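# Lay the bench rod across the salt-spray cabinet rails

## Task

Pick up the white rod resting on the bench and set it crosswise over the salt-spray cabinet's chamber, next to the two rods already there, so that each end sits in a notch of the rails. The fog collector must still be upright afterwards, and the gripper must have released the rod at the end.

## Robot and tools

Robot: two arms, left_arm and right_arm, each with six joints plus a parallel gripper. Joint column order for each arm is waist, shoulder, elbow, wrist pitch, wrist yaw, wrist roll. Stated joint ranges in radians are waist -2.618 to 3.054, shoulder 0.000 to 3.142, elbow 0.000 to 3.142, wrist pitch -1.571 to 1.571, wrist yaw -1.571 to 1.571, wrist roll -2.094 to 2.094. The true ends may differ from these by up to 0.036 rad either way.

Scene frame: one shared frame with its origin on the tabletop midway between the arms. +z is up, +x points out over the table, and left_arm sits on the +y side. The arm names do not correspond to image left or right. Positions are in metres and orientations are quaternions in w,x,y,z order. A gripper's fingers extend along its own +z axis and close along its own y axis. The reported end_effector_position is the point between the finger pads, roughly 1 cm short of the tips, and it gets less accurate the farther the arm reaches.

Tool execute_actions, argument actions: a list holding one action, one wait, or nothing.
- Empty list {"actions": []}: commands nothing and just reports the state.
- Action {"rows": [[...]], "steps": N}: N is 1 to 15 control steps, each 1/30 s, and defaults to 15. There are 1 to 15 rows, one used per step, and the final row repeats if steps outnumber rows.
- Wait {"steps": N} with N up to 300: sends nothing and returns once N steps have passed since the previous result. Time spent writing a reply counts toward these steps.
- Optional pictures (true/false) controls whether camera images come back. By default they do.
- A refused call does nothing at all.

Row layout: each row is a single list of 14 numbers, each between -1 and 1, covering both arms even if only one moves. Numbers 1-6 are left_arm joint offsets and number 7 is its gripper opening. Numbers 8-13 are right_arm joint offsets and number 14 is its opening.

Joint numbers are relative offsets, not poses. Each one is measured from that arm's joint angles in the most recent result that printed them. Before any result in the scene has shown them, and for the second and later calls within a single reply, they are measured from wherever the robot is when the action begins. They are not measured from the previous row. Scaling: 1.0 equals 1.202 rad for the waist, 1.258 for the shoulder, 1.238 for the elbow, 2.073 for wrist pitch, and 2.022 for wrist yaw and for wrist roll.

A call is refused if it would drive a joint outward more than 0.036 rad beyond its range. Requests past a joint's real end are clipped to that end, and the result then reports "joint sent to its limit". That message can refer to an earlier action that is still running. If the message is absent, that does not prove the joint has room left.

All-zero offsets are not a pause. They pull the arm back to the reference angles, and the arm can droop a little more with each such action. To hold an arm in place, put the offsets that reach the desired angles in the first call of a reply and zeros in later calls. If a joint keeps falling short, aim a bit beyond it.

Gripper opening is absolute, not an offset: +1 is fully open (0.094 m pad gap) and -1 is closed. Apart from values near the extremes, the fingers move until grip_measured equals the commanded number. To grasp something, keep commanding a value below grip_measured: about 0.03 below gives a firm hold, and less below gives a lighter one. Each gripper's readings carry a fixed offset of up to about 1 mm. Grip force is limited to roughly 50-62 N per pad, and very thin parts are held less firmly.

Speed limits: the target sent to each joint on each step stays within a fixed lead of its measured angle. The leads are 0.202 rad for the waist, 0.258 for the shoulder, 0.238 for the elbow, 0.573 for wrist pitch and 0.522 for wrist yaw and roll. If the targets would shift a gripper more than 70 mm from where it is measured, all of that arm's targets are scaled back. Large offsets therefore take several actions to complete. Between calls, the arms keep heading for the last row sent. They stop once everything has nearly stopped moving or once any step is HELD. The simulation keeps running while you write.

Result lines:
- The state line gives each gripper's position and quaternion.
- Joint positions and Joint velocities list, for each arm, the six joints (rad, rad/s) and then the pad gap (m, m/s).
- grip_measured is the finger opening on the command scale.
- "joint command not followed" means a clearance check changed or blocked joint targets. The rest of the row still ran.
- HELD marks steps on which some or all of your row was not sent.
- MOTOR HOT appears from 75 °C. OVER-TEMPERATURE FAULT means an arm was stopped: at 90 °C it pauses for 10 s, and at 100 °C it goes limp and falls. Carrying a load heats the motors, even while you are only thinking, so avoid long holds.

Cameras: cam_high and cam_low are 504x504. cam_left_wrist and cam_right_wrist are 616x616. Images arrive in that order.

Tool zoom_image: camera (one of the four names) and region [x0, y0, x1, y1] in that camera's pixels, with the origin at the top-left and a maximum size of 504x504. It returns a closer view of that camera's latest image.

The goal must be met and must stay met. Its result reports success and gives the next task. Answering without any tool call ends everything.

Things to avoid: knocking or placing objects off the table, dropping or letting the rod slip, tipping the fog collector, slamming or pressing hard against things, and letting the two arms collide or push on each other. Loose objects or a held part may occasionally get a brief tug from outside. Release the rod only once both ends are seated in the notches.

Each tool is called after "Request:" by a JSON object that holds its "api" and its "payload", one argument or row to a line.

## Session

Request:
{"api": "execute_actions", "payload": {
  "actions": []
}}

Scene clock: 0.00 s of 4800.00 s.
left_arm: end_effector_position=(+0.3457, +0.1366, +0.1694) grip_measured=+1.000 end_effector_quat_wxyz=(+0.090, +0.790, +0.603, -0.069) | right_arm: end_effector_position=(+0.5182, -0.2010, +0.2118) grip_measured=+1.000 end_effector_quat_wxyz=(+0.256, +0.254, +0.806, +0.469)
Joint positions: left_arm=[-0.305  1.985  1.954 -1.434  0.201  1.347  0.094] | right_arm=[ 0.27   1.701  1.236 -0.073 -0.575  1.063  0.094]
Joint velocities: left_arm=[ 0.002 -0.022 -0.017  0.022  0.022  0.022  0.   ] | right_arm=[-0.002 -0.017  0.002 -0.051 -0.051 -0.007  0.   ]
Motor temperatures (°C, as the motors report them): left_arm=[19 22 20 22 22 19] | right_arm=[21 21 22 23 21 21]

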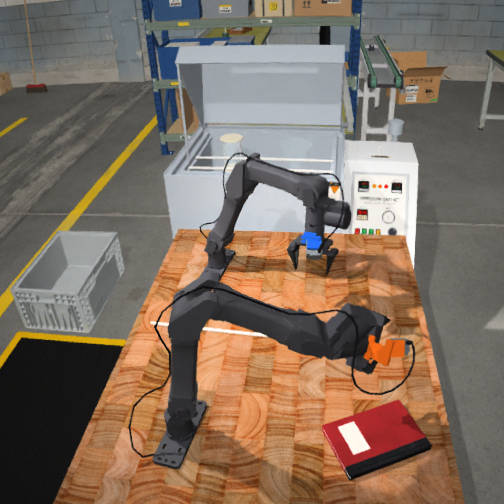

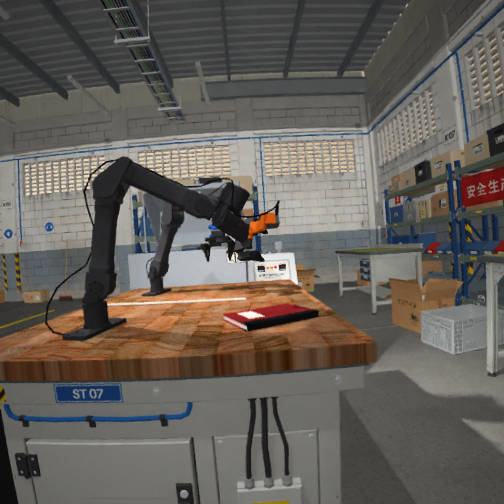

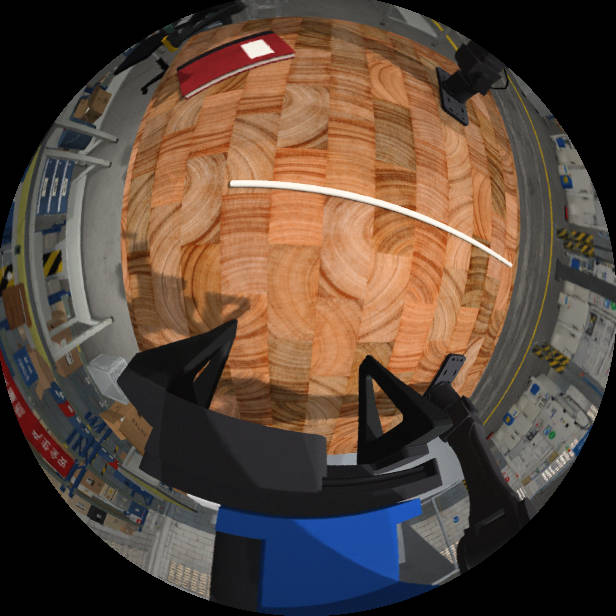

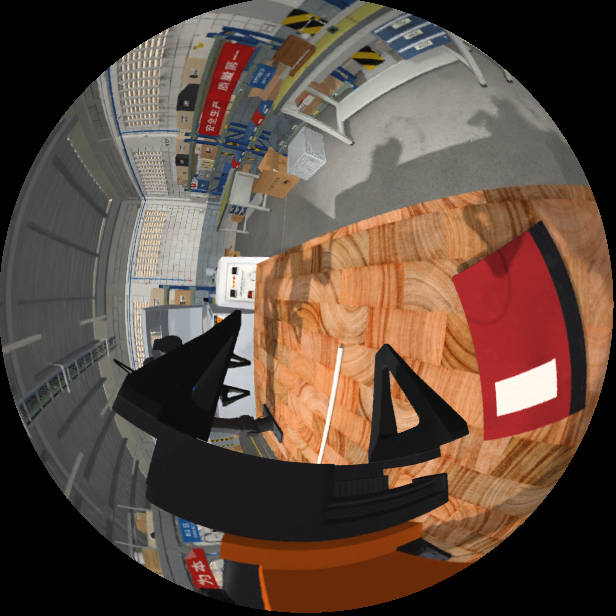

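Request:
{"api": "execute_actions", "payload": {
  "actions": [
    {"rows":[[0,-0.1,-0.1,0,-0.1,0.36,1,-1,-0.7,-0.45,-0.1,0,0,1]]}
  ],
  "pictures": false
}}

Request:
{"api": "execute_actions", "payload": {
  "actions": [
    {"steps":20}
  ],
  "pictures": false
}}

Request:
{"api": "execute_actions", "payload": {
  "actions": [
    {"rows":[[-0.58,0.03,-0.1,0.07,0,0,1,0,0,0,0,0,0,1]]}
  ]
}}

Scene clock: 2.03 s of 4800.00 s.
left_arm: end_effector_position=(+0.3382, +0.1799, +0.1801) grip_measured=+1.000 end_effector_quat_wxyz=(+0.044, +0.950, +0.306, +0.041) | right_arm: end_effector_position=(+0.3271, -0.4864, +0.2428) grip_measured=+1.000 end_effector_quat_wxyz=(+0.475, +0.542, +0.618, +0.315)
Joint positions: left_arm=[-0.305  1.865  1.847 -1.433  0.003  2.038  0.094] | right_arm=[-0.598  0.84   0.675 -0.264 -0.571  1.064  0.094]
Joint velocities: left_arm=[ 0.002  0.007 -0.012 -0.022 -0.066  0.183  0.   ] | right_arm=[-2.156 -0.808  0.139  0.183 -0.051 -0.066  0.   ]
Motor temperatures (°C, as the motors report them): left_arm=[19 22 20 22 22 19] | right_arm=[21 22 23 24 21 21]
Steps of this call (steps 1 to 46: nothing new was sent; steps 47 to 61: all 15 steps of this action). Readings (joint positions):
47: left_arm=[-0.305 1.968 1.930 -1.417 0.172 1.428] | right_arm=[0.259 1.683 1.212 -0.070 -0.577 1.063]
48: left_arm=[-0.305 1.943 1.893 -1.410 0.137 1.528] | right_arm=[0.236 1.642 1.161 -0.086 -0.579 1.063]
50: left_arm=[-0.305 1.902 1.851 -1.427 0.082 1.716] | right_arm=[0.153 1.540 1.046 -0.128 -0.579 1.063]
54: left_arm=[-0.305 1.867 1.847 -1.433 0.031 1.925] | right_arm=[-0.075 1.298 0.802 -0.186 -0.576 1.063]
61: the state above

Scene clock: 2.70 s of 4800.00 s.
left_arm: end_effector_position=(+0.3388, +0.1809, +0.1801) grip_measured=+1.000 end_effector_quat_wxyz=(+0.041, +0.954, +0.292, +0.044) | right_arm: end_effector_position=(+0.2678, -0.5691, +0.2501) grip_measured=+1.000 end_effector_quat_wxyz=(+0.531, +0.630, +0.519, +0.228)
Joint positions: left_arm=[-0.305  1.865  1.847 -1.433 -0.003  2.067  0.094] | right_arm=[-0.927  0.816  0.679 -0.268 -0.563  1.064  0.094]
Joint velocities: left_arm=[-0.002  0.007  0.012 -0.037  0.007 -0.051  0.   ] | right_arm=[-0.007  0.002  0.002  0.037  0.037 -0.022  0.   ]
Motor temperatures (°C, as the motors report them): left_arm=[19 22 20 22 22 19] | right_arm=[21 22 23 24 21 21]
Steps of this call (steps 1 to 20: the robot went on to your last target). Readings (joint positions):
1: left_arm=[-0.305 1.865 1.847 -1.433 0.002 2.044] | right_arm=[-0.674 0.821 0.679 -0.257 -0.573 1.064]
2: left_arm=[-0.305 1.865 1.847 -1.433 0.001 2.049] | right_arm=[-0.748 0.816 0.679 -0.252 -0.574 1.064]
4: left_arm=[-0.305 1.865 1.847 -1.433 -0.001 2.056] | right_arm=[-0.877 0.816 0.679 -0.258 -0.567 1.064]
8: left_arm=[-0.305 1.865 1.847 -1.433 -0.002 2.063] | right_arm=[-0.927 0.816 0.679 -0.263 -0.563 1.064]
20: the state above

Scene clock: 3.20 s of 4800.00 s.
left_arm: end_effector_position=(+0.1422, -0.0145, +0.1375) grip_measured=+1.000 end_effector_quat_wxyz=(+0.055, +0.996, -0.073, +0.023) | right_arm: end_effector_position=(+0.2678, -0.5691, +0.2501) grip_measured=+1.000 end_effector_quat_wxyz=(+0.531, +0.630, +0.519, +0.228)
Joint positions: left_arm=[-1.046  1.913  1.74  -1.278  0.003  2.067  0.094] | right_arm=[-0.927  0.816  0.679 -0.268 -0.563  1.064  0.094]
Joint velocities: left_arm=[-0.261 -0.017 -0.002  0.066  0.139 -0.022  0.   ] | right_arm=[-0.007  0.007 -0.012  0.007 -0.037 -0.022  0.   ]
Motor temperatures (°C, as the motors report them): left_arm=[19 23 20 22 22 19] | right_arm=[21 22 23 24 21 21]
Steps of this call (steps 1 to 15: all 15 steps of this action). Readings (joint positions):
1: left_arm=[-0.320 1.864 1.833 -1.415 -0.013 2.067] | right_arm=[-0.927 0.816 0.679 -0.268 -0.563 1.064]
2: left_arm=[-0.350 1.863 1.814 -1.393 -0.022 2.067] | right_arm=[-0.927 0.816 0.679 -0.268 -0.563 1.064]
4: left_arm=[-0.447 1.875 1.777 -1.356 -0.026 2.067] | right_arm=[-0.927 0.816 0.679 -0.268 -0.563 1.064]
8: left_arm=[-0.690 1.907 1.743 -1.308 -0.025 2.067] | right_arm=[-0.927 0.816 0.679 -0.268 -0.563 1.064]
15: the state above

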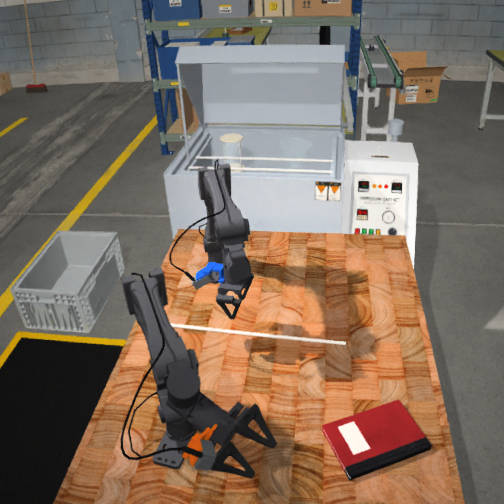

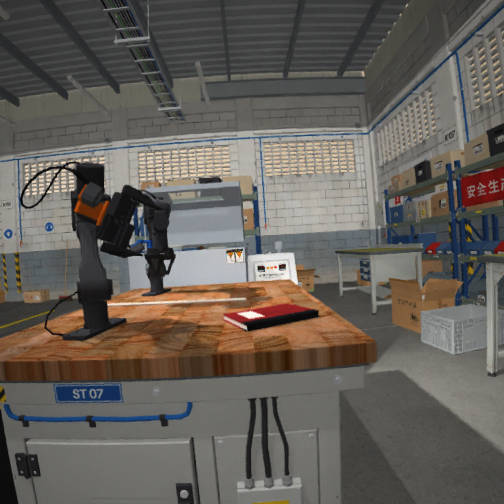

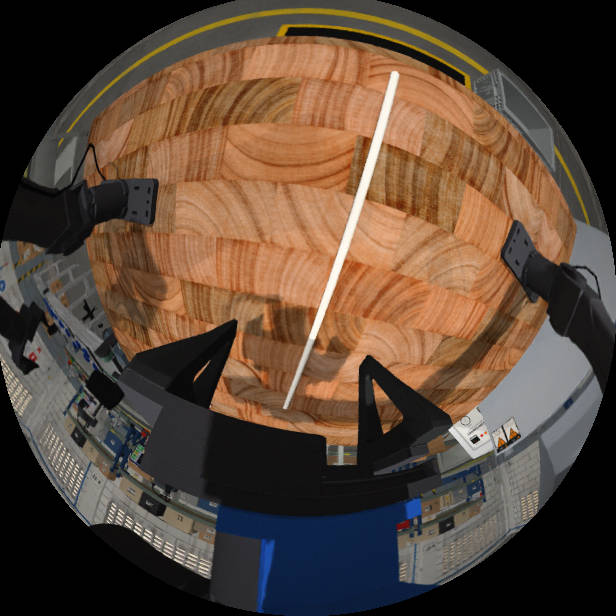

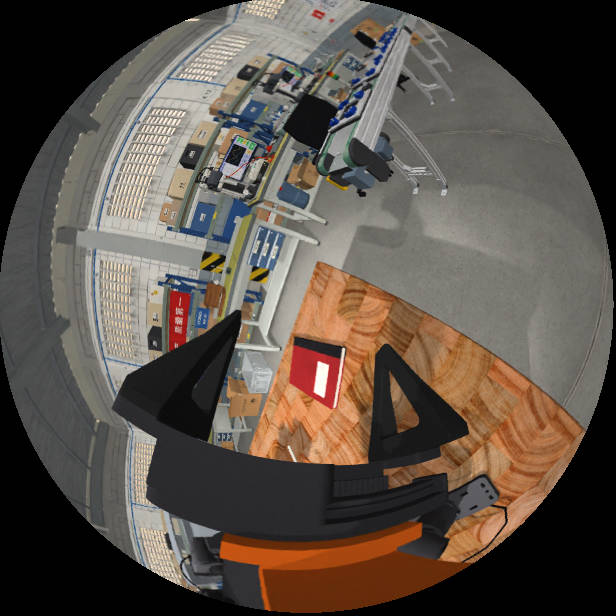

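Request:
{"api": "execute_actions", "payload": {
  "actions": [
    {"rows":[[0.033,0.04,0,0.01,0,0.01,0.6,0,0,0,0,0,0,1],[0.033,0.07,0,0.02,0,0.01,0.6,0,0,0,0,0,0,1],[0.033,0.1,0,0.03,0,0.01,0.6,0,0,0,0,0,0,1],[0.033,0.13,0,0.04,0,0.01,0.6,0,0,0,0,0,0,1],[0.033,0.15,0,0.05,0,0.01,0.6,0,0,0,0,0,0,1],[0.033,0.172,0,0.058,0,0.01,0.6,0,0,0,0,0,0,1]]}
  ],
  "pictures": false
}}

Request:
{"api": "execute_actions", "payload": {
  "actions": [
    {"steps":10}
  ]
}}

Scene clock: 4.40 s of 4800.00 s.
left_arm: end_effector_position=(+0.1675, -0.0282, +0.0483) grip_measured=+0.602 end_effector_quat_wxyz=(-0.004, +0.998, -0.058, +0.002) | right_arm: end_effector_position=(+0.2678, -0.5691, +0.2501) grip_measured=+1.000 end_effector_quat_wxyz=(+0.531, +0.630, +0.519, +0.228)
Joint positions: left_arm=[-1.004  2.15   1.74  -1.165 -0.007  2.078  0.075] | right_arm=[-0.927  0.816  0.679 -0.268 -0.563  1.064  0.094]
Joint velocities: left_arm=[-0.017 -0.1    0.012  0.022 -0.007 -0.022 -0.001] | right_arm=[-0.002  0.002 -0.007  0.037  0.037 -0.007  0.   ]
Motor temperatures (°C, as the motors report them): left_arm=[19 23 21 22 22 19] | right_arm=[21 22 23 24 21 21]
Steps of this call (steps 1 to 21: the robot went on to your last target; steps 22 to 36: all 15 steps of this action). Readings (joint positions):
22: left_arm=[-1.004 1.916 1.740 -1.277 -0.007 2.069] | right_arm=[-0.927 0.816 0.679 -0.268 -0.563 1.064]
23: left_arm=[-1.004 1.924 1.740 -1.272 -0.007 2.072] | right_arm=[-0.927 0.816 0.679 -0.268 -0.563 1.064]
25: left_arm=[-1.004 1.964 1.740 -1.253 -0.007 2.075] | right_arm=[-0.927 0.816 0.679 -0.268 -0.563 1.064]
29: left_arm=[-1.004 2.103 1.740 -1.194 -0.007 2.078] | right_arm=[-0.927 0.816 0.679 -0.268 -0.563 1.064]
36: the state above

Scene clock: 4.73 s of 4800.00 s.
left_arm: end_effector_position=(+0.1681, -0.0296, +0.0506) grip_measured=+0.602 end_effector_quat_wxyz=(+0.001, +0.998, -0.058, +0.004) | right_arm: end_effector_position=(+0.2678, -0.5691, +0.2501) grip_measured=+1.000 end_effector_quat_wxyz=(+0.531, +0.630, +0.519, +0.228)
Joint positions: left_arm=[-1.004  2.145  1.74  -1.161 -0.007  2.079  0.075] | right_arm=[-0.927  0.816  0.679 -0.268 -0.563  1.064  0.094]
Joint velocities: left_arm=[-0.017  0.012 -0.007 -0.022 -0.051 -0.037  0.   ] | right_arm=[-0.012 -0.002  0.002 -0.007 -0.051  0.051  0.   ]
Motor temperatures (°C, as the motors report them): left_arm=[19 23 21 22 22 19] | right_arm=[21 22 23 24 21 21]
Steps of this call (steps 1 to 10: the robot went on to your last target). Readings (joint positions):
1: left_arm=[-1.004 2.147 1.740 -1.164 -0.007 2.079] | right_arm=[-0.927 0.816 0.679 -0.268 -0.563 1.064]
2: left_arm=[-1.004 2.146 1.740 -1.163 -0.007 2.079] | right_arm=[-0.927 0.816 0.679 -0.268 -0.563 1.064]
4: left_arm=[-1.004 2.145 1.740 -1.162 -0.007 2.079] | right_arm=[-0.927 0.816 0.679 -0.268 -0.563 1.064]
8: left_arm=[-1.004 2.145 1.740 -1.161 -0.007 2.079] | right_arm=[-0.927 0.816 0.679 -0.268 -0.563 1.064]
10: the state above

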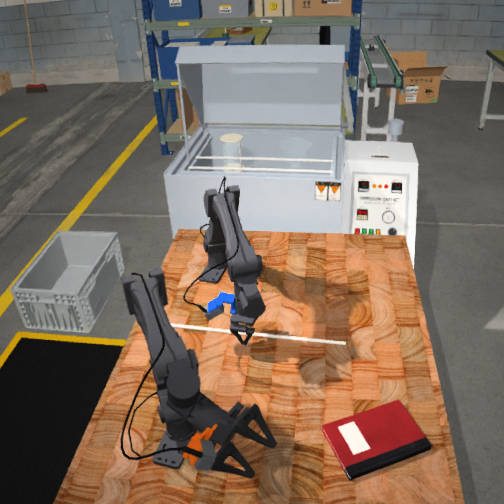

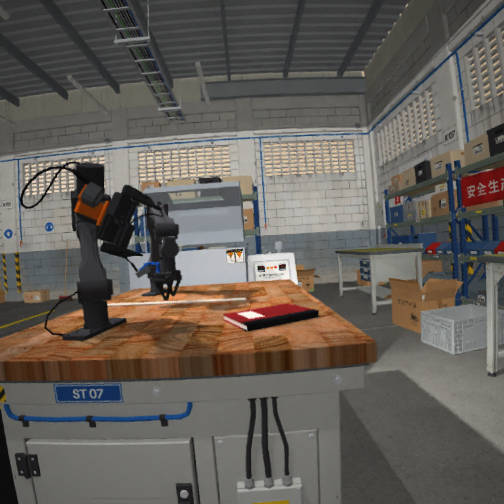

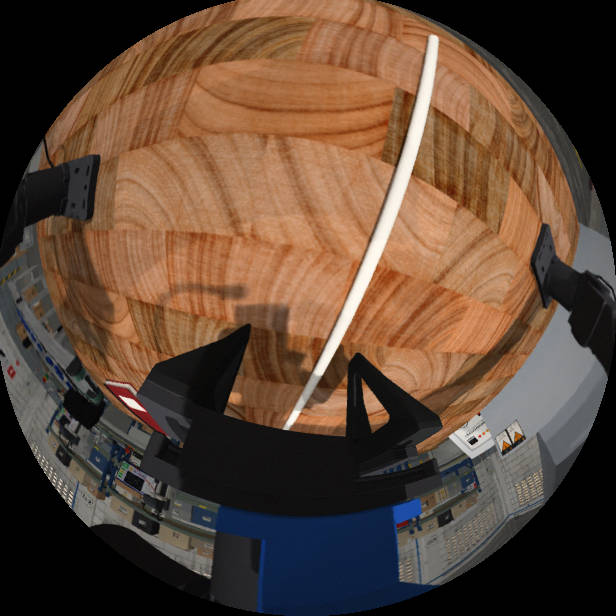

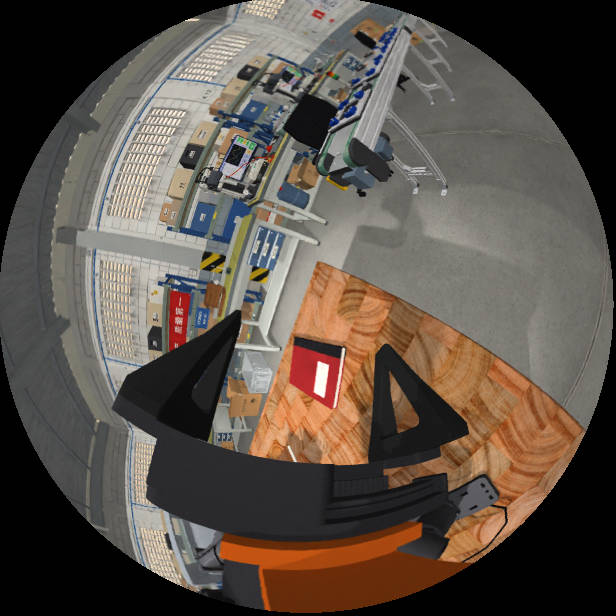

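Request:
{"api": "execute_actions", "payload": {
  "actions": []
}}

Scene clock: 6.33 s of 4800.00 s.
left_arm: end_effector_position=(+0.1681, -0.0297, +0.0506) grip_measured=+0.602 end_effector_quat_wxyz=(+0.001, +0.998, -0.058, +0.005) | right_arm: end_effector_position=(+0.2678, -0.5691, +0.2501) grip_measured=+1.000 end_effector_quat_wxyz=(+0.531, +0.630, +0.519, +0.228)
Joint positions: left_arm=[-1.004  2.145  1.74  -1.16  -0.007  2.079  0.075] | right_arm=[-0.927  0.816  0.679 -0.268 -0.563  1.064  0.094]
Joint velocities: left_arm=[-0.012  0.012  0.002 -0.037  0.007  0.037  0.001] | right_arm=[-0.007 -0.012 -0.002 -0.051  0.037  0.022  0.   ]
Motor temperatures (°C, as the motors report them): left_arm=[19 24 21 22 22 19] | right_arm=[21 22 23 24 21 21]
Steps of this call (steps 1 to 15: the robot went on to your last target; steps 16 to 48: nothing new was sent). Readings (joint positions):
1: left_arm=[-1.004 2.145 1.740 -1.161 -0.007 2.079] | right_arm=[-0.927 0.816 0.679 -0.268 -0.563 1.064]
2: left_arm=[-1.004 2.145 1.740 -1.160 -0.007 2.079] | right_arm=[-0.927 0.816 0.679 -0.268 -0.563 1.064]
4: left_arm=[-1.004 2.145 1.740 -1.160 -0.007 2.079] | right_arm=[-0.927 0.816 0.679 -0.268 -0.563 1.064]
8: left_arm=[-1.004 2.145 1.740 -1.160 -0.007 2.079] | right_arm=[-0.927 0.816 0.679 -0.268 -0.563 1.064]
48: the state above
All arms were judged still, so your last target was given up. Only a new action makes them travel on or press farther. Fingers that are still opening or closing keep moving.

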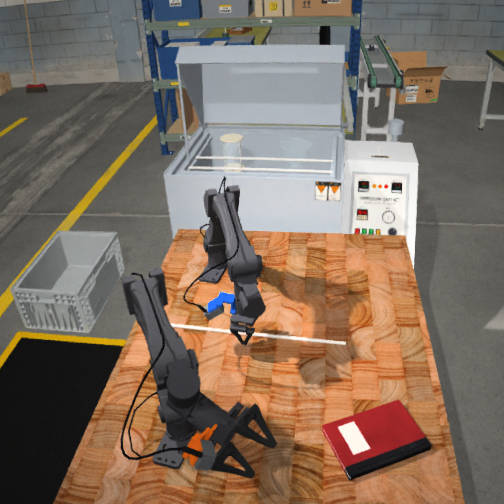

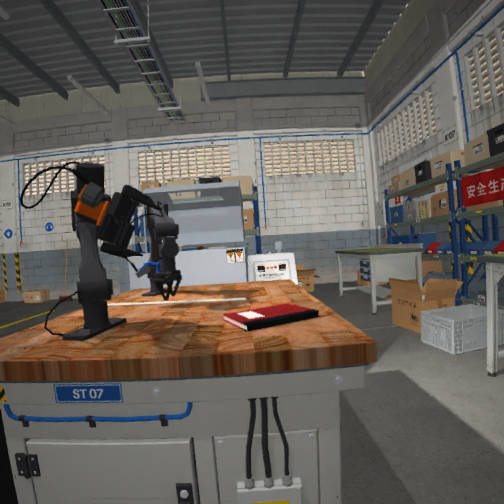

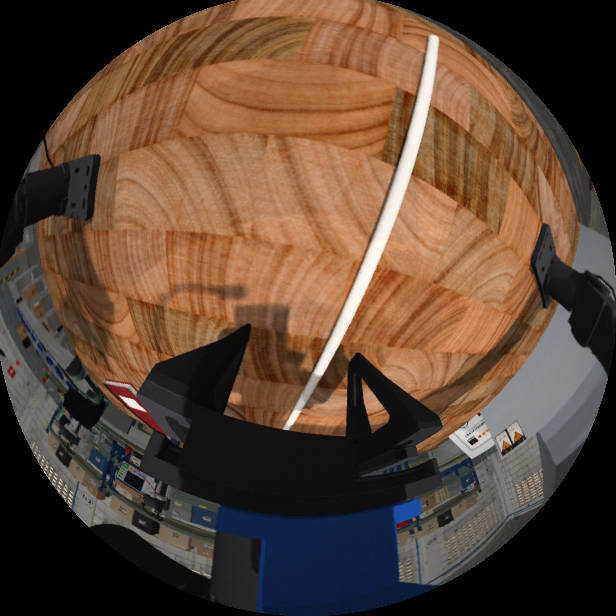

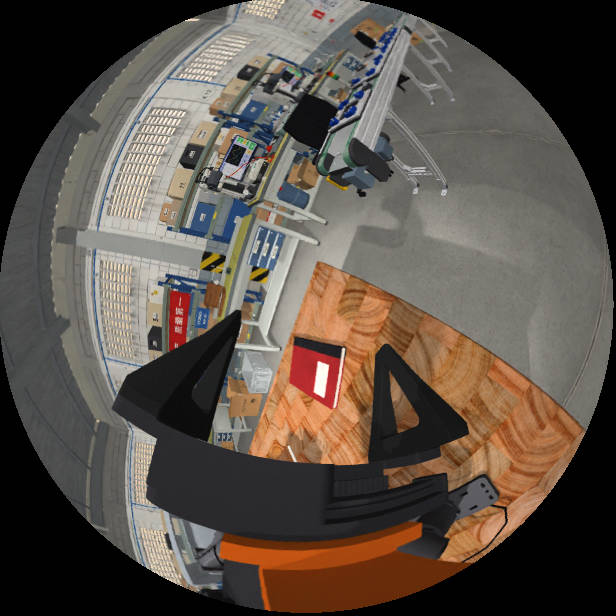

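Request:
{"api": "execute_actions", "payload": {
  "actions": [
    {"rows":[[0.02,-0.02,-0.07,0.033,0,0,0.4,0,0,0,0,0,0,1],[0.02,-0.02,-0.07,0.033,0,0,0.4,0,0,0,0,0,0,1],[0.02,-0.02,-0.07,0.033,0,0,0.4,0,0,0,0,0,0,1],[0.025,-0.023,-0.134,0.066,0,0,0.2,0,0,0,0,0,0,1]]}
  ]
}}

Scene clock: 7.70 s of 4800.00 s.
left_arm: end_effector_position=(+0.1737, -0.0170, +0.0257) grip_measured=+0.202 end_effector_quat_wxyz=(+0.006, +0.999, -0.046, +0.008) | right_arm: end_effector_position=(+0.2678, -0.5691, +0.2501) grip_measured=+1.000 end_effector_quat_wxyz=(+0.531, +0.630, +0.519, +0.228)
Joint positions: left_arm=[-0.98   2.118  1.597 -1.032 -0.01   2.079  0.056] | right_arm=[-0.927  0.816  0.679 -0.268 -0.563  1.064  0.094]
Joint velocities: left_arm=[-0.007  0.007 -0.022  0.066 -0.007  0.037  0.001] | right_arm=[-0.012 -0.017 -0.007 -0.037 -0.066  0.007  0.   ]
Motor temperatures (°C, as the motors report them): left_arm=[19 24 21 22 22 19] | right_arm=[21 21 23 24 21 21]
Steps of this call (steps 1 to 26: nothing new was sent; steps 27 to 41: all 15 steps of this action). Readings (joint positions):
27: left_arm=[-1.003 2.141 1.728 -1.146 -0.007 2.079] | right_arm=[-0.927 0.816 0.679 -0.268 -0.563 1.064]
28: left_arm=[-1.001 2.134 1.709 -1.131 -0.007 2.079] | right_arm=[-0.927 0.816 0.679 -0.268 -0.563 1.064]
30: left_arm=[-0.994 2.128 1.669 -1.104 -0.007 2.079] | right_arm=[-0.927 0.816 0.679 -0.268 -0.563 1.064]
34: left_arm=[-0.981 2.121 1.597 -1.061 -0.009 2.079] | right_arm=[-0.927 0.816 0.679 -0.268 -0.563 1.064]
41: the state above

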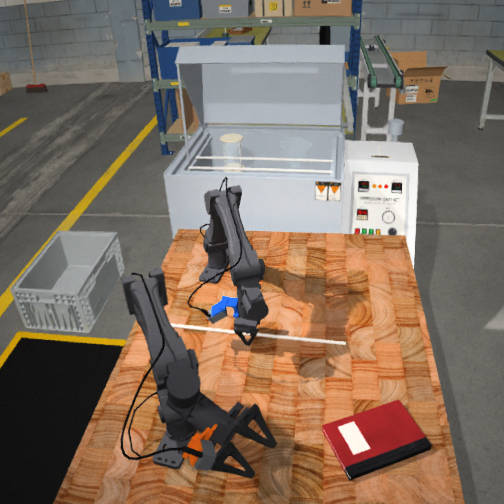

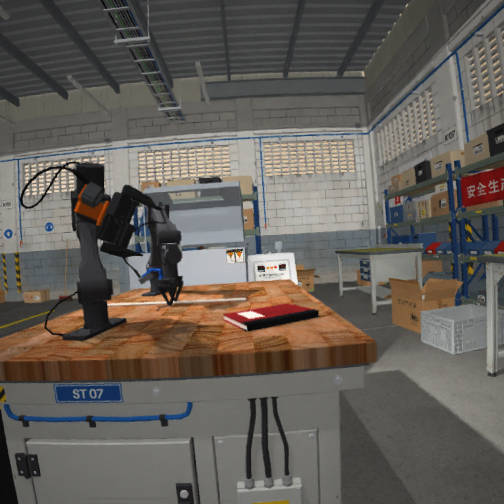

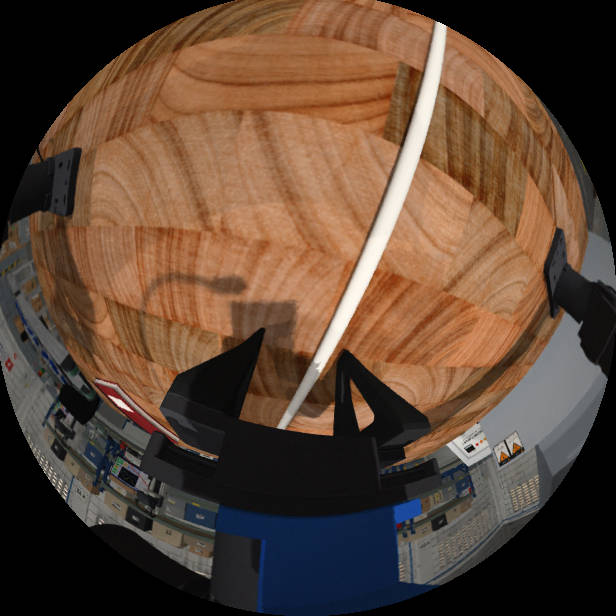

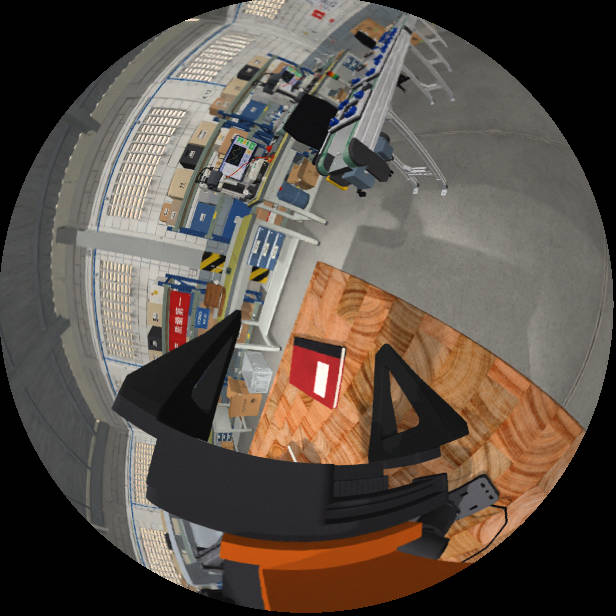

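Still ~1 cm inward needed.

Request:
{"api": "execute_actions", "payload": {
  "actions": [
    {"rows":[[0,-0.028,-0.062,0.008,0,0,0,0,0,0,0,0,0,1]]}
  ],
  "pictures": false
}}

Request:
{"api": "execute_actions", "payload": {
  "actions": [
    {"rows":[[0,0,0,0,0,0,-0.3,0,0,0,0,0,0,1],[0,0,0,0,0,0,-0.3,0,0,0,0,0,0,1],[0,0,0,0,0,0,-0.5,0,0,0,0,0,0,1],[0,0,0,0,0,0,-0.5,0,0,0,0,0,0,1],[0,0,0,0,0,0,-0.65,0,0,0,0,0,0,1],[0,0,0,0,0,0,-0.65,0,0,0,0,0,0,1],[0,0,0,0,0,0,-0.72,0,0,0,0,0,0,1],[0,0,0,0,0,0,-0.77,0,0,0,0,0,0,1],[0,0,0,0,0,0,-0.8,0,0,0,0,0,0,1],[0,0,0,0,0,0,-0.83,0,0,0,0,0,0,1],[0,0,0,0,0,0,-0.86,0,0,0,0,0,0,1]]}
  ]
}}

Scene clock: 13.67 s of 4800.00 s.
left_arm: end_effector_position=(+0.1705, -0.0092, +0.0226) grip_measured=+0.002 end_effector_quat_wxyz=(+0.004, +0.999, -0.046, +0.008) | right_arm: end_effector_position=(+0.2678, -0.5691, +0.2501) grip_measured=+1.000 end_effector_quat_wxyz=(+0.531, +0.630, +0.519, +0.228)
Joint positions: left_arm=[-0.98   2.093  1.545 -1.009 -0.011  2.079  0.047] | right_arm=[-0.927  0.816  0.679 -0.268 -0.563  1.064  0.094]
Joint velocities: left_arm=[-0.002 -0.017  0.002 -0.037 -0.051  0.037  0.001] | right_arm=[-0.002  0.017  0.017  0.037 -0.037 -0.007  0.   ]
Motor temperatures (°C, as the motors report them): left_arm=[19 25 21 22 22 19] | right_arm=[21 21 23 25 21 21]
Steps of this call (steps 1 to 15: the robot went on to your last target; steps 16 to 90: nothing new was sent; then 2.47 s passed at rest; steps 91 to 105: all 15 steps of this action). Readings (joint positions):
91: left_arm=[-0.980 2.114 1.587 -1.018 -0.010 2.079] | right_arm=[-0.927 0.816 0.679 -0.268 -0.563 1.064]
92: left_arm=[-0.980 2.107 1.571 -1.012 -0.010 2.079] | right_arm=[-0.927 0.816 0.679 -0.268 -0.563 1.064]
94: left_arm=[-0.980 2.096 1.553 -1.009 -0.011 2.079] | right_arm=[-0.927 0.816 0.679 -0.268 -0.563 1.064]
98: left_arm=[-0.980 2.093 1.545 -1.009 -0.011 2.079] | right_arm=[-0.927 0.816 0.679 -0.268 -0.563 1.064]
105: the state above

Scene clock: 14.17 s of 4800.00 s.
left_arm: end_effector_position=(+0.1713, -0.0096, +0.0226) grip_measured=-0.824 end_effector_quat_wxyz=(+0.005, +0.999, -0.046, +0.010) | right_arm: end_effector_position=(+0.2678, -0.5691, +0.2501) grip_measured=+1.000 end_effector_quat_wxyz=(+0.531, +0.630, +0.519, +0.228)
Joint positions: left_arm=[-0.98   2.093  1.545 -1.006 -0.014  2.079  0.008] | right_arm=[-0.927  0.816  0.679 -0.268 -0.563  1.064  0.094]
Joint velocities: left_arm=[-0.027 -0.002 -0.007 -0.066 -0.007 -0.037 -0.001] | right_arm=[-0.007  0.002 -0.002  0.007 -0.037 -0.051  0.   ]
Motor temperatures (°C, as the motors report them): left_arm=[19 25 21 22 22 19] | right_arm=[21 21 23 25 21 21]
Steps of this call (steps 1 to 15: all 15 steps of this action). Readings (joint positions):
1: left_arm=[-0.980 2.093 1.545 -1.008 -0.011 2.079] | right_arm=[-0.927 0.816 0.679 -0.268 -0.563 1.064]
2: left_arm=[-0.980 2.093 1.545 -1.008 -0.011 2.079] | right_arm=[-0.927 0.816 0.679 -0.268 -0.563 1.064]
4: left_arm=[-0.980 2.093 1.545 -1.008 -0.012 2.079] | right_arm=[-0.927 0.816 0.679 -0.268 -0.563 1.064]
8: left_arm=[-0.980 2.093 1.545 -1.006 -0.013 2.079] | right_arm=[-0.927 0.816 0.679 -0.268 -0.563 1.064]
15: the state above

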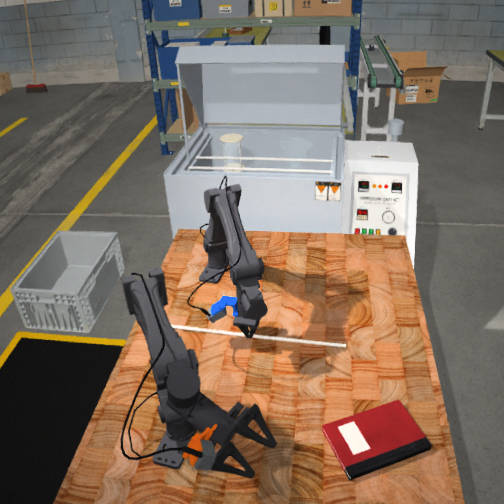

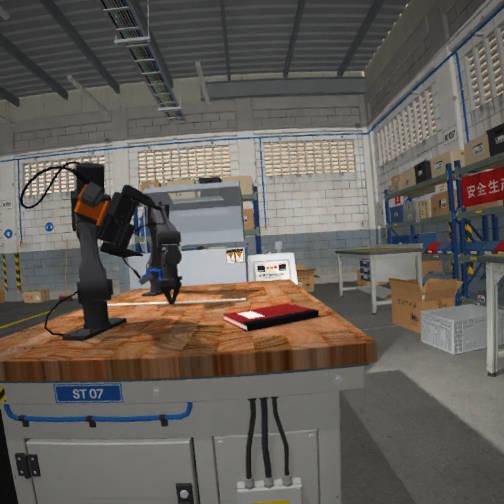

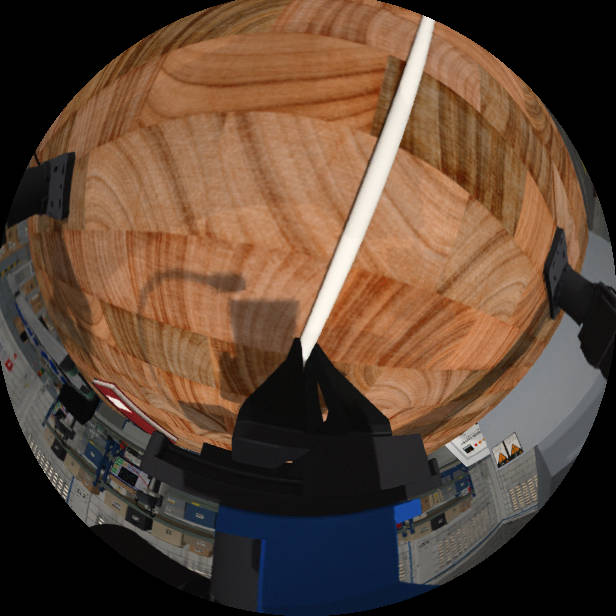

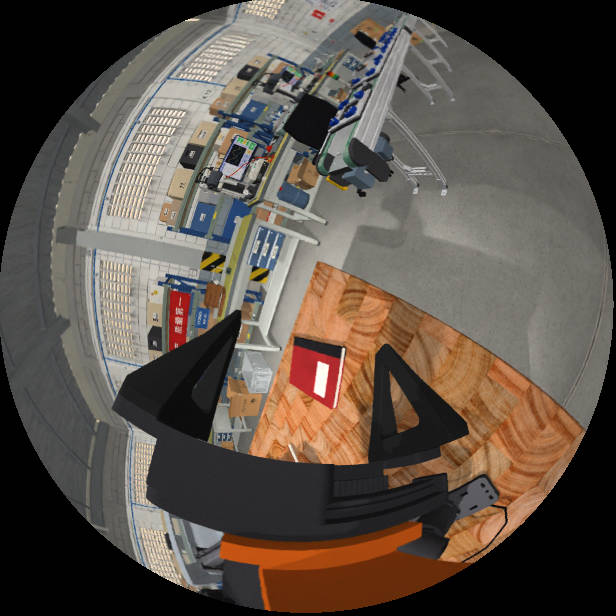

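Request:
{"api": "execute_actions", "payload": {
  "actions": [
    {"rows":[[0,-0.05,0.01,-0.02,0,0,-0.86,0,0,0,0,0,0,1],[0,-0.05,0.01,-0.02,0,0,-0.86,0,0,0,0,0,0,1],[0,-0.1,0.03,-0.04,0,0,-0.86,0,0,0,0,0,0,1],[0,-0.1,0.03,-0.04,0,0,-0.86,0,0,0,0,0,0,1],[0,-0.15,0.04,-0.06,0,-0.03,-0.86,0,0,0,0,0,0,1],[0,-0.2,0.06,-0.08,0,-0.05,-0.86,0,0,0,0,0,0,1],[0,-0.3,0.09,-0.12,0,-0.1,-0.86,0,0,0,0,0,0,1]]}
  ],
  "pictures": false
}}

Request:
{"api": "execute_actions", "payload": {
  "actions": [
    {"rows":[[0,-0.31,0.09,-0.125,0,-0.15,-0.86,0,0,0,0,0,0,1]]}
  ],
  "pictures": false
}}

Request:
{"api": "execute_actions", "payload": {
  "actions": [
    {"steps":10}
  ]
}}

Scene clock: 15.97 s of 4800.00 s.
left_arm: end_effector_position=(+0.1664, +0.0036, +0.1989) grip_measured=-0.824 end_effector_quat_wxyz=(+0.156, +0.984, +0.035, +0.073) | right_arm: end_effector_position=(+0.2678, -0.5691, +0.2501) grip_measured=+1.000 end_effector_quat_wxyz=(+0.531, +0.630, +0.519, +0.228)
Joint positions: left_arm=[-0.98   1.69   1.658 -1.194 -0.019  1.918  0.008] | right_arm=[-0.927  0.816  0.679 -0.268 -0.563  1.064  0.094]
Joint velocities: left_arm=[-0.007 -0.212  0.1   -0.242 -0.037 -0.212 -0.001] | right_arm=[-0.012  0.002 -0.007 -0.007  0.066  0.007  0.   ]
Motor temperatures (°C, as the motors report them): left_arm=[19 26 21 22 22 19] | right_arm=[21 21 23 25 21 21]
Steps of this call (steps 1 to 15: the robot went on to your last target; steps 16 to 39: nothing new was sent; steps 40 to 54: all 15 steps of this action). Readings (joint positions):
40: left_arm=[-0.980 2.090 1.545 -1.007 -0.015 2.079] | right_arm=[-0.927 0.816 0.679 -0.268 -0.563 1.064]
41: left_arm=[-0.980 2.084 1.545 -1.012 -0.015 2.079] | right_arm=[-0.927 0.816 0.679 -0.268 -0.563 1.064]
43: left_arm=[-0.980 2.052 1.545 -1.030 -0.017 2.079] | right_arm=[-0.927 0.816 0.679 -0.268 -0.563 1.064]
47: left_arm=[-0.980 1.913 1.564 -1.097 -0.019 2.023] | right_arm=[-0.927 0.816 0.679 -0.268 -0.563 1.064]
54: the state above

Scene clock: 16.47 s of 4800.00 s.
left_arm: end_effector_position=(+0.1252, +0.0991, +0.3429) grip_measured=-0.824 end_effector_quat_wxyz=(+0.306, +0.934, +0.162, +0.089) | right_arm: end_effector_position=(+0.2678, -0.5691, +0.2501) grip_measured=+1.000 end_effector_quat_wxyz=(+0.531, +0.630, +0.519, +0.228)
Joint positions: left_arm=[-0.98   1.27   1.771 -1.422 -0.024  1.65   0.008] | right_arm=[-0.927  0.816  0.679 -0.268 -0.563  1.064  0.094]
Joint velocities: left_arm=[-0.002  0.149 -0.002 -0.3   -0.037 -0.183 -0.   ] | right_arm=[-0.017 -0.027 -0.012 -0.007 -0.037  0.007  0.   ]
Motor temperatures (°C, as the motors report them): left_arm=[19 26 21 22 22 19] | right_arm=[21 21 23 25 21 21]
Steps of this call (steps 1 to 15: all 15 steps of this action). Readings (joint positions):
1: left_arm=[-0.980 1.673 1.663 -1.207 -0.020 1.892] | right_arm=[-0.927 0.816 0.679 -0.268 -0.563 1.064]
2: left_arm=[-0.980 1.652 1.663 -1.228 -0.021 1.863] | right_arm=[-0.927 0.816 0.679 -0.268 -0.563 1.064]
4: left_arm=[-0.980 1.586 1.667 -1.272 -0.023 1.814] | right_arm=[-0.927 0.816 0.679 -0.268 -0.563 1.064]
8: left_arm=[-0.980 1.415 1.708 -1.340 -0.024 1.732] | right_arm=[-0.927 0.816 0.679 -0.268 -0.563 1.064]
15: the state above

Scene clock: 16.80 s of 4800.00 s.
left_arm: end_effector_position=(+0.1258, +0.0976, +0.3333) grip_measured=-0.824 end_effector_quat_wxyz=(+0.286, +0.939, +0.172, +0.081) | right_arm: end_effector_position=(+0.2678, -0.5691, +0.2501) grip_measured=+1.000 end_effector_quat_wxyz=(+0.531, +0.630, +0.519, +0.228)
Joint positions: left_arm=[-0.98   1.296  1.771 -1.442 -0.024  1.631  0.008] | right_arm=[-0.927  0.816  0.679 -0.268 -0.563  1.064  0.094]
Joint velocities: left_arm=[-0.007  0.012  0.012 -0.007 -0.007  0.022 -0.   ] | right_arm=[-0.012  0.002  0.002 -0.007 -0.037 -0.022  0.   ]
Motor temperatures (°C, as the motors report them): left_arm=[19 25 21 22 22 19] | right_arm=[21 21 23 25 21 21]
Steps of this call (steps 1 to 10: the robot went on to your last target). Readings (joint positions):
1: left_arm=[-0.980 1.276 1.771 -1.429 -0.024 1.646] | right_arm=[-0.927 0.816 0.679 -0.268 -0.563 1.064]
2: left_arm=[-0.980 1.282 1.771 -1.433 -0.024 1.643] | right_arm=[-0.927 0.816 0.679 -0.268 -0.563 1.064]
4: left_arm=[-0.980 1.292 1.771 -1.437 -0.024 1.637] | right_arm=[-0.927 0.816 0.679 -0.268 -0.563 1.064]
8: left_arm=[-0.980 1.296 1.771 -1.441 -0.024 1.632] | right_arm=[-0.927 0.816 0.679 -0.268 -0.563 1.064]
10: the state above

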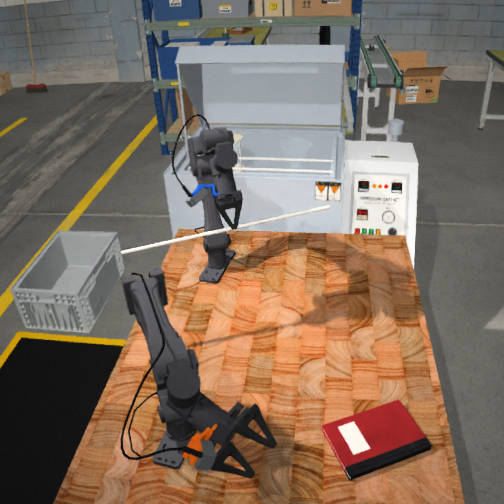

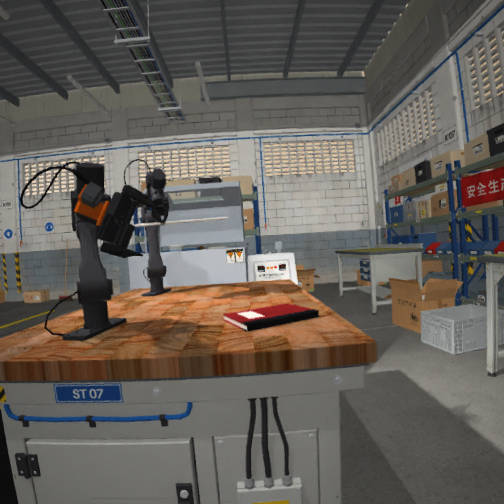

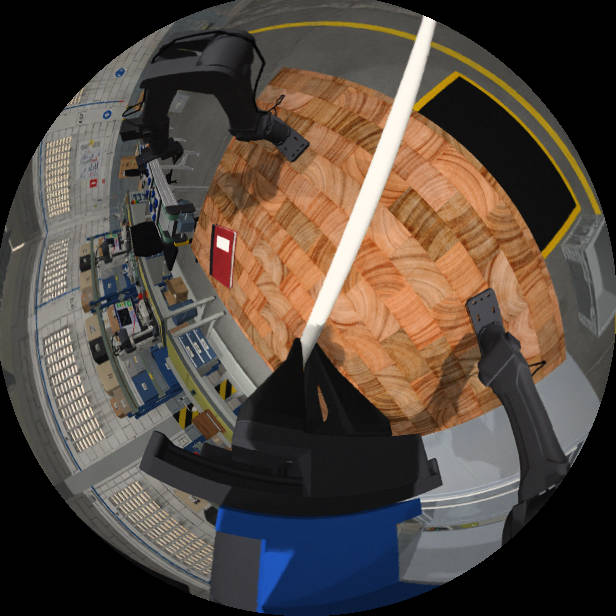

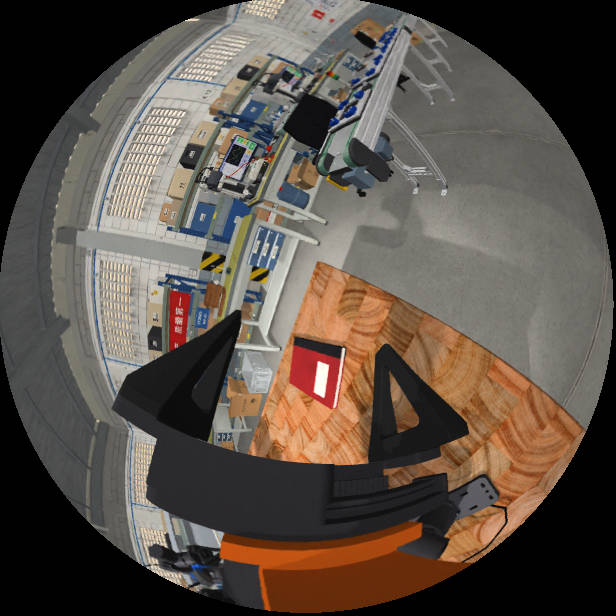

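Swing 2.36 rad.

Request:
{"api": "execute_actions", "payload": {
  "actions": [
    {"rows":[[0.5,0.02,0,-0.03,0,0,-0.86,0,0,0,0,0,0,1]]}
  ],
  "pictures": false
}}

Request:
{"api": "execute_actions", "payload": {
  "actions": [
    {"rows":[[0.6,0,0,0,0,0,-0.86,0,0,0,0,0,0,1]]}
  ],
  "pictures": false
}}

Request:
{"api": "execute_actions", "payload": {
  "actions": [
    {"rows":[[0.6,0,0,0,0,-0.1,-0.86,0,0,0,0,0,0,1]]}
  ],
  "pictures": false
}}

Request:
{"api": "execute_actions", "payload": {
  "actions": [
    {"steps":12}
  ],
  "pictures": false
}}

Scene clock: 18.03 s of 4800.00 s.
left_arm: end_effector_position=(+0.2477, +0.2138, +0.3193) grip_measured=-0.824 end_effector_quat_wxyz=(+0.212, +0.855, +0.449, +0.151) | right_arm: end_effector_position=(+0.2678, -0.5691, +0.2501) grip_measured=+1.000 end_effector_quat_wxyz=(+0.531, +0.630, +0.519, +0.228)
Joint positions: left_arm=[-0.378  1.327  1.771 -1.489 -0.042  1.633  0.008] | right_arm=[-0.927  0.816  0.679 -0.268 -0.563  1.064  0.094]
Joint velocities: left_arm=[ 0.012  0.012 -0.012 -0.022 -0.037 -0.066 -0.   ] | right_arm=[-0.007  0.017 -0.012 -0.022 -0.022 -0.037  0.   ]
Motor temperatures (°C, as the motors report them): left_arm=[19 25 21 22 22 19] | right_arm=[21 21 24 25 21 21]
Steps of this call (steps 1 to 22: the robot went on to your last target; steps 23 to 37: all 15 steps of this action). Readings (joint positions):
23: left_arm=[-0.949 1.297 1.771 -1.449 -0.005 1.631] | right_arm=[-0.927 0.816 0.679 -0.268 -0.563 1.064]
24: left_arm=[-0.886 1.299 1.771 -1.457 0.000 1.633] | right_arm=[-0.927 0.816 0.679 -0.268 -0.563 1.064]
26: left_arm=[-0.737 1.309 1.771 -1.467 -0.005 1.633] | right_arm=[-0.927 0.816 0.679 -0.268 -0.563 1.064]
30: left_arm=[-0.448 1.326 1.771 -1.471 -0.024 1.633] | right_arm=[-0.927 0.816 0.679 -0.268 -0.563 1.064]
37: the state above

Scene clock: 18.53 s of 4800.00 s.
left_arm: end_effector_position=(+0.2794, +0.4107, +0.3203) grip_measured=-0.824 end_effector_quat_wxyz=(+0.138, +0.639, +0.722, +0.226) | right_arm: end_effector_position=(+0.2678, -0.5691, +0.2501) grip_measured=+1.000 end_effector_quat_wxyz=(+0.531, +0.630, +0.519, +0.228)
Joint positions: left_arm=[ 0.345  1.327  1.771 -1.483 -0.065  1.637  0.008] | right_arm=[-0.927  0.816  0.679 -0.268 -0.563  1.064  0.094]
Joint velocities: left_arm=[-0.002 -0.002 -0.002 -0.066  0.007  0.037 -0.001] | right_arm=[ 0.002  0.002 -0.012  0.095  0.022  0.037  0.   ]
Motor temperatures (°C, as the motors report them): left_arm=[19 25 21 22 22 19] | right_arm=[21 21 24 25 21 21]
Steps of this call (steps 1 to 15: all 15 steps of this action). Readings (joint positions):
1: left_arm=[-0.347 1.327 1.771 -1.490 -0.025 1.635] | right_arm=[-0.927 0.816 0.679 -0.268 -0.563 1.064]
2: left_arm=[-0.285 1.327 1.771 -1.489 -0.018 1.637] | right_arm=[-0.927 0.816 0.679 -0.268 -0.563 1.064]
4: left_arm=[-0.136 1.327 1.771 -1.487 -0.023 1.637] | right_arm=[-0.927 0.816 0.679 -0.268 -0.563 1.064]
8: left_arm=[0.166 1.327 1.771 -1.483 -0.037 1.637] | right_arm=[-0.927 0.816 0.679 -0.268 -0.563 1.064]
15: the state above

Scene clock: 19.03 s of 4800.00 s.
left_arm: end_effector_position=(+0.1703, +0.5786, +0.3213) grip_measured=-0.824 end_effector_quat_wxyz=(+0.065, +0.255, +0.929, +0.261) | right_arm: end_effector_position=(+0.2678, -0.5691, +0.2501) grip_measured=+1.000 end_effector_quat_wxyz=(+0.531, +0.630, +0.519, +0.228)
Joint positions: left_arm=[ 1.067  1.327  1.771 -1.477 -0.085  1.452  0.008] | right_arm=[-0.927  0.816  0.679 -0.268 -0.563  1.064  0.094]
Joint velocities: left_arm=[-0.007  0.002  0.002  0.007  0.022 -0.051 -0.001] | right_arm=[-0.012 -0.027 -0.012 -0.007 -0.066 -0.081  0.   ]
Motor temperatures (°C, as the motors report them): left_arm=[19 25 21 22 22 19] | right_arm=[21 21 24 25 21 21]
Steps of this call (steps 1 to 15: all 15 steps of this action). Readings (joint positions):
1: left_arm=[0.375 1.327 1.771 -1.483 -0.046 1.611] | right_arm=[-0.927 0.816 0.679 -0.268 -0.563 1.064]
2: left_arm=[0.436 1.327 1.771 -1.483 -0.039 1.582] | right_arm=[-0.927 0.816 0.679 -0.268 -0.563 1.064]
4: left_arm=[0.585 1.327 1.771 -1.480 -0.045 1.530] | right_arm=[-0.927 0.816 0.679 -0.268 -0.563 1.064]
8: left_arm=[0.887 1.327 1.771 -1.477 -0.059 1.481] | right_arm=[-0.927 0.816 0.679 -0.268 -0.563 1.064]
15: the state above

Scene clock: 19.43 s of 4800.00 s.
left_arm: end_effector_position=(+0.1712, +0.5779, +0.3212) grip_measured=-0.824 end_effector_quat_wxyz=(+0.068, +0.254, +0.929, +0.259) | right_arm: end_effector_position=(+0.2678, -0.5691, +0.2501) grip_measured=+1.000 end_effector_quat_wxyz=(+0.531, +0.630, +0.519, +0.228)
Joint positions: left_arm=[ 1.067  1.327  1.771 -1.477 -0.079  1.448  0.008] | right_arm=[-0.927  0.816  0.679 -0.268 -0.563  1.064  0.094]
Joint velocities: left_arm=[-0.017 -0.007  0.007 -0.022  0.037 -0.007  0.   ] | right_arm=[ 0.002 -0.002  0.002 -0.066  0.022 -0.007  0.   ]
Motor temperatures (°C, as the motors report them): left_arm=[19 25 21 22 22 19] | right_arm=[21 21 24 25 21 21]
Steps of this call (steps 1 to 12: the robot went on to your last target). Readings (joint positions):
1: left_arm=[1.067 1.327 1.771 -1.477 -0.083 1.451] | right_arm=[-0.927 0.816 0.679 -0.268 -0.563 1.064]
2: left_arm=[1.067 1.327 1.771 -1.477 -0.082 1.450] | right_arm=[-0.927 0.816 0.679 -0.268 -0.563 1.064]
4: left_arm=[1.067 1.327 1.771 -1.477 -0.082 1.449] | right_arm=[-0.927 0.816 0.679 -0.268 -0.563 1.064]
8: left_arm=[1.067 1.327 1.771 -1.477 -0.080 1.448] | right_arm=[-0.927 0.816 0.679 -0.268 -0.563 1.064]
12: the state above


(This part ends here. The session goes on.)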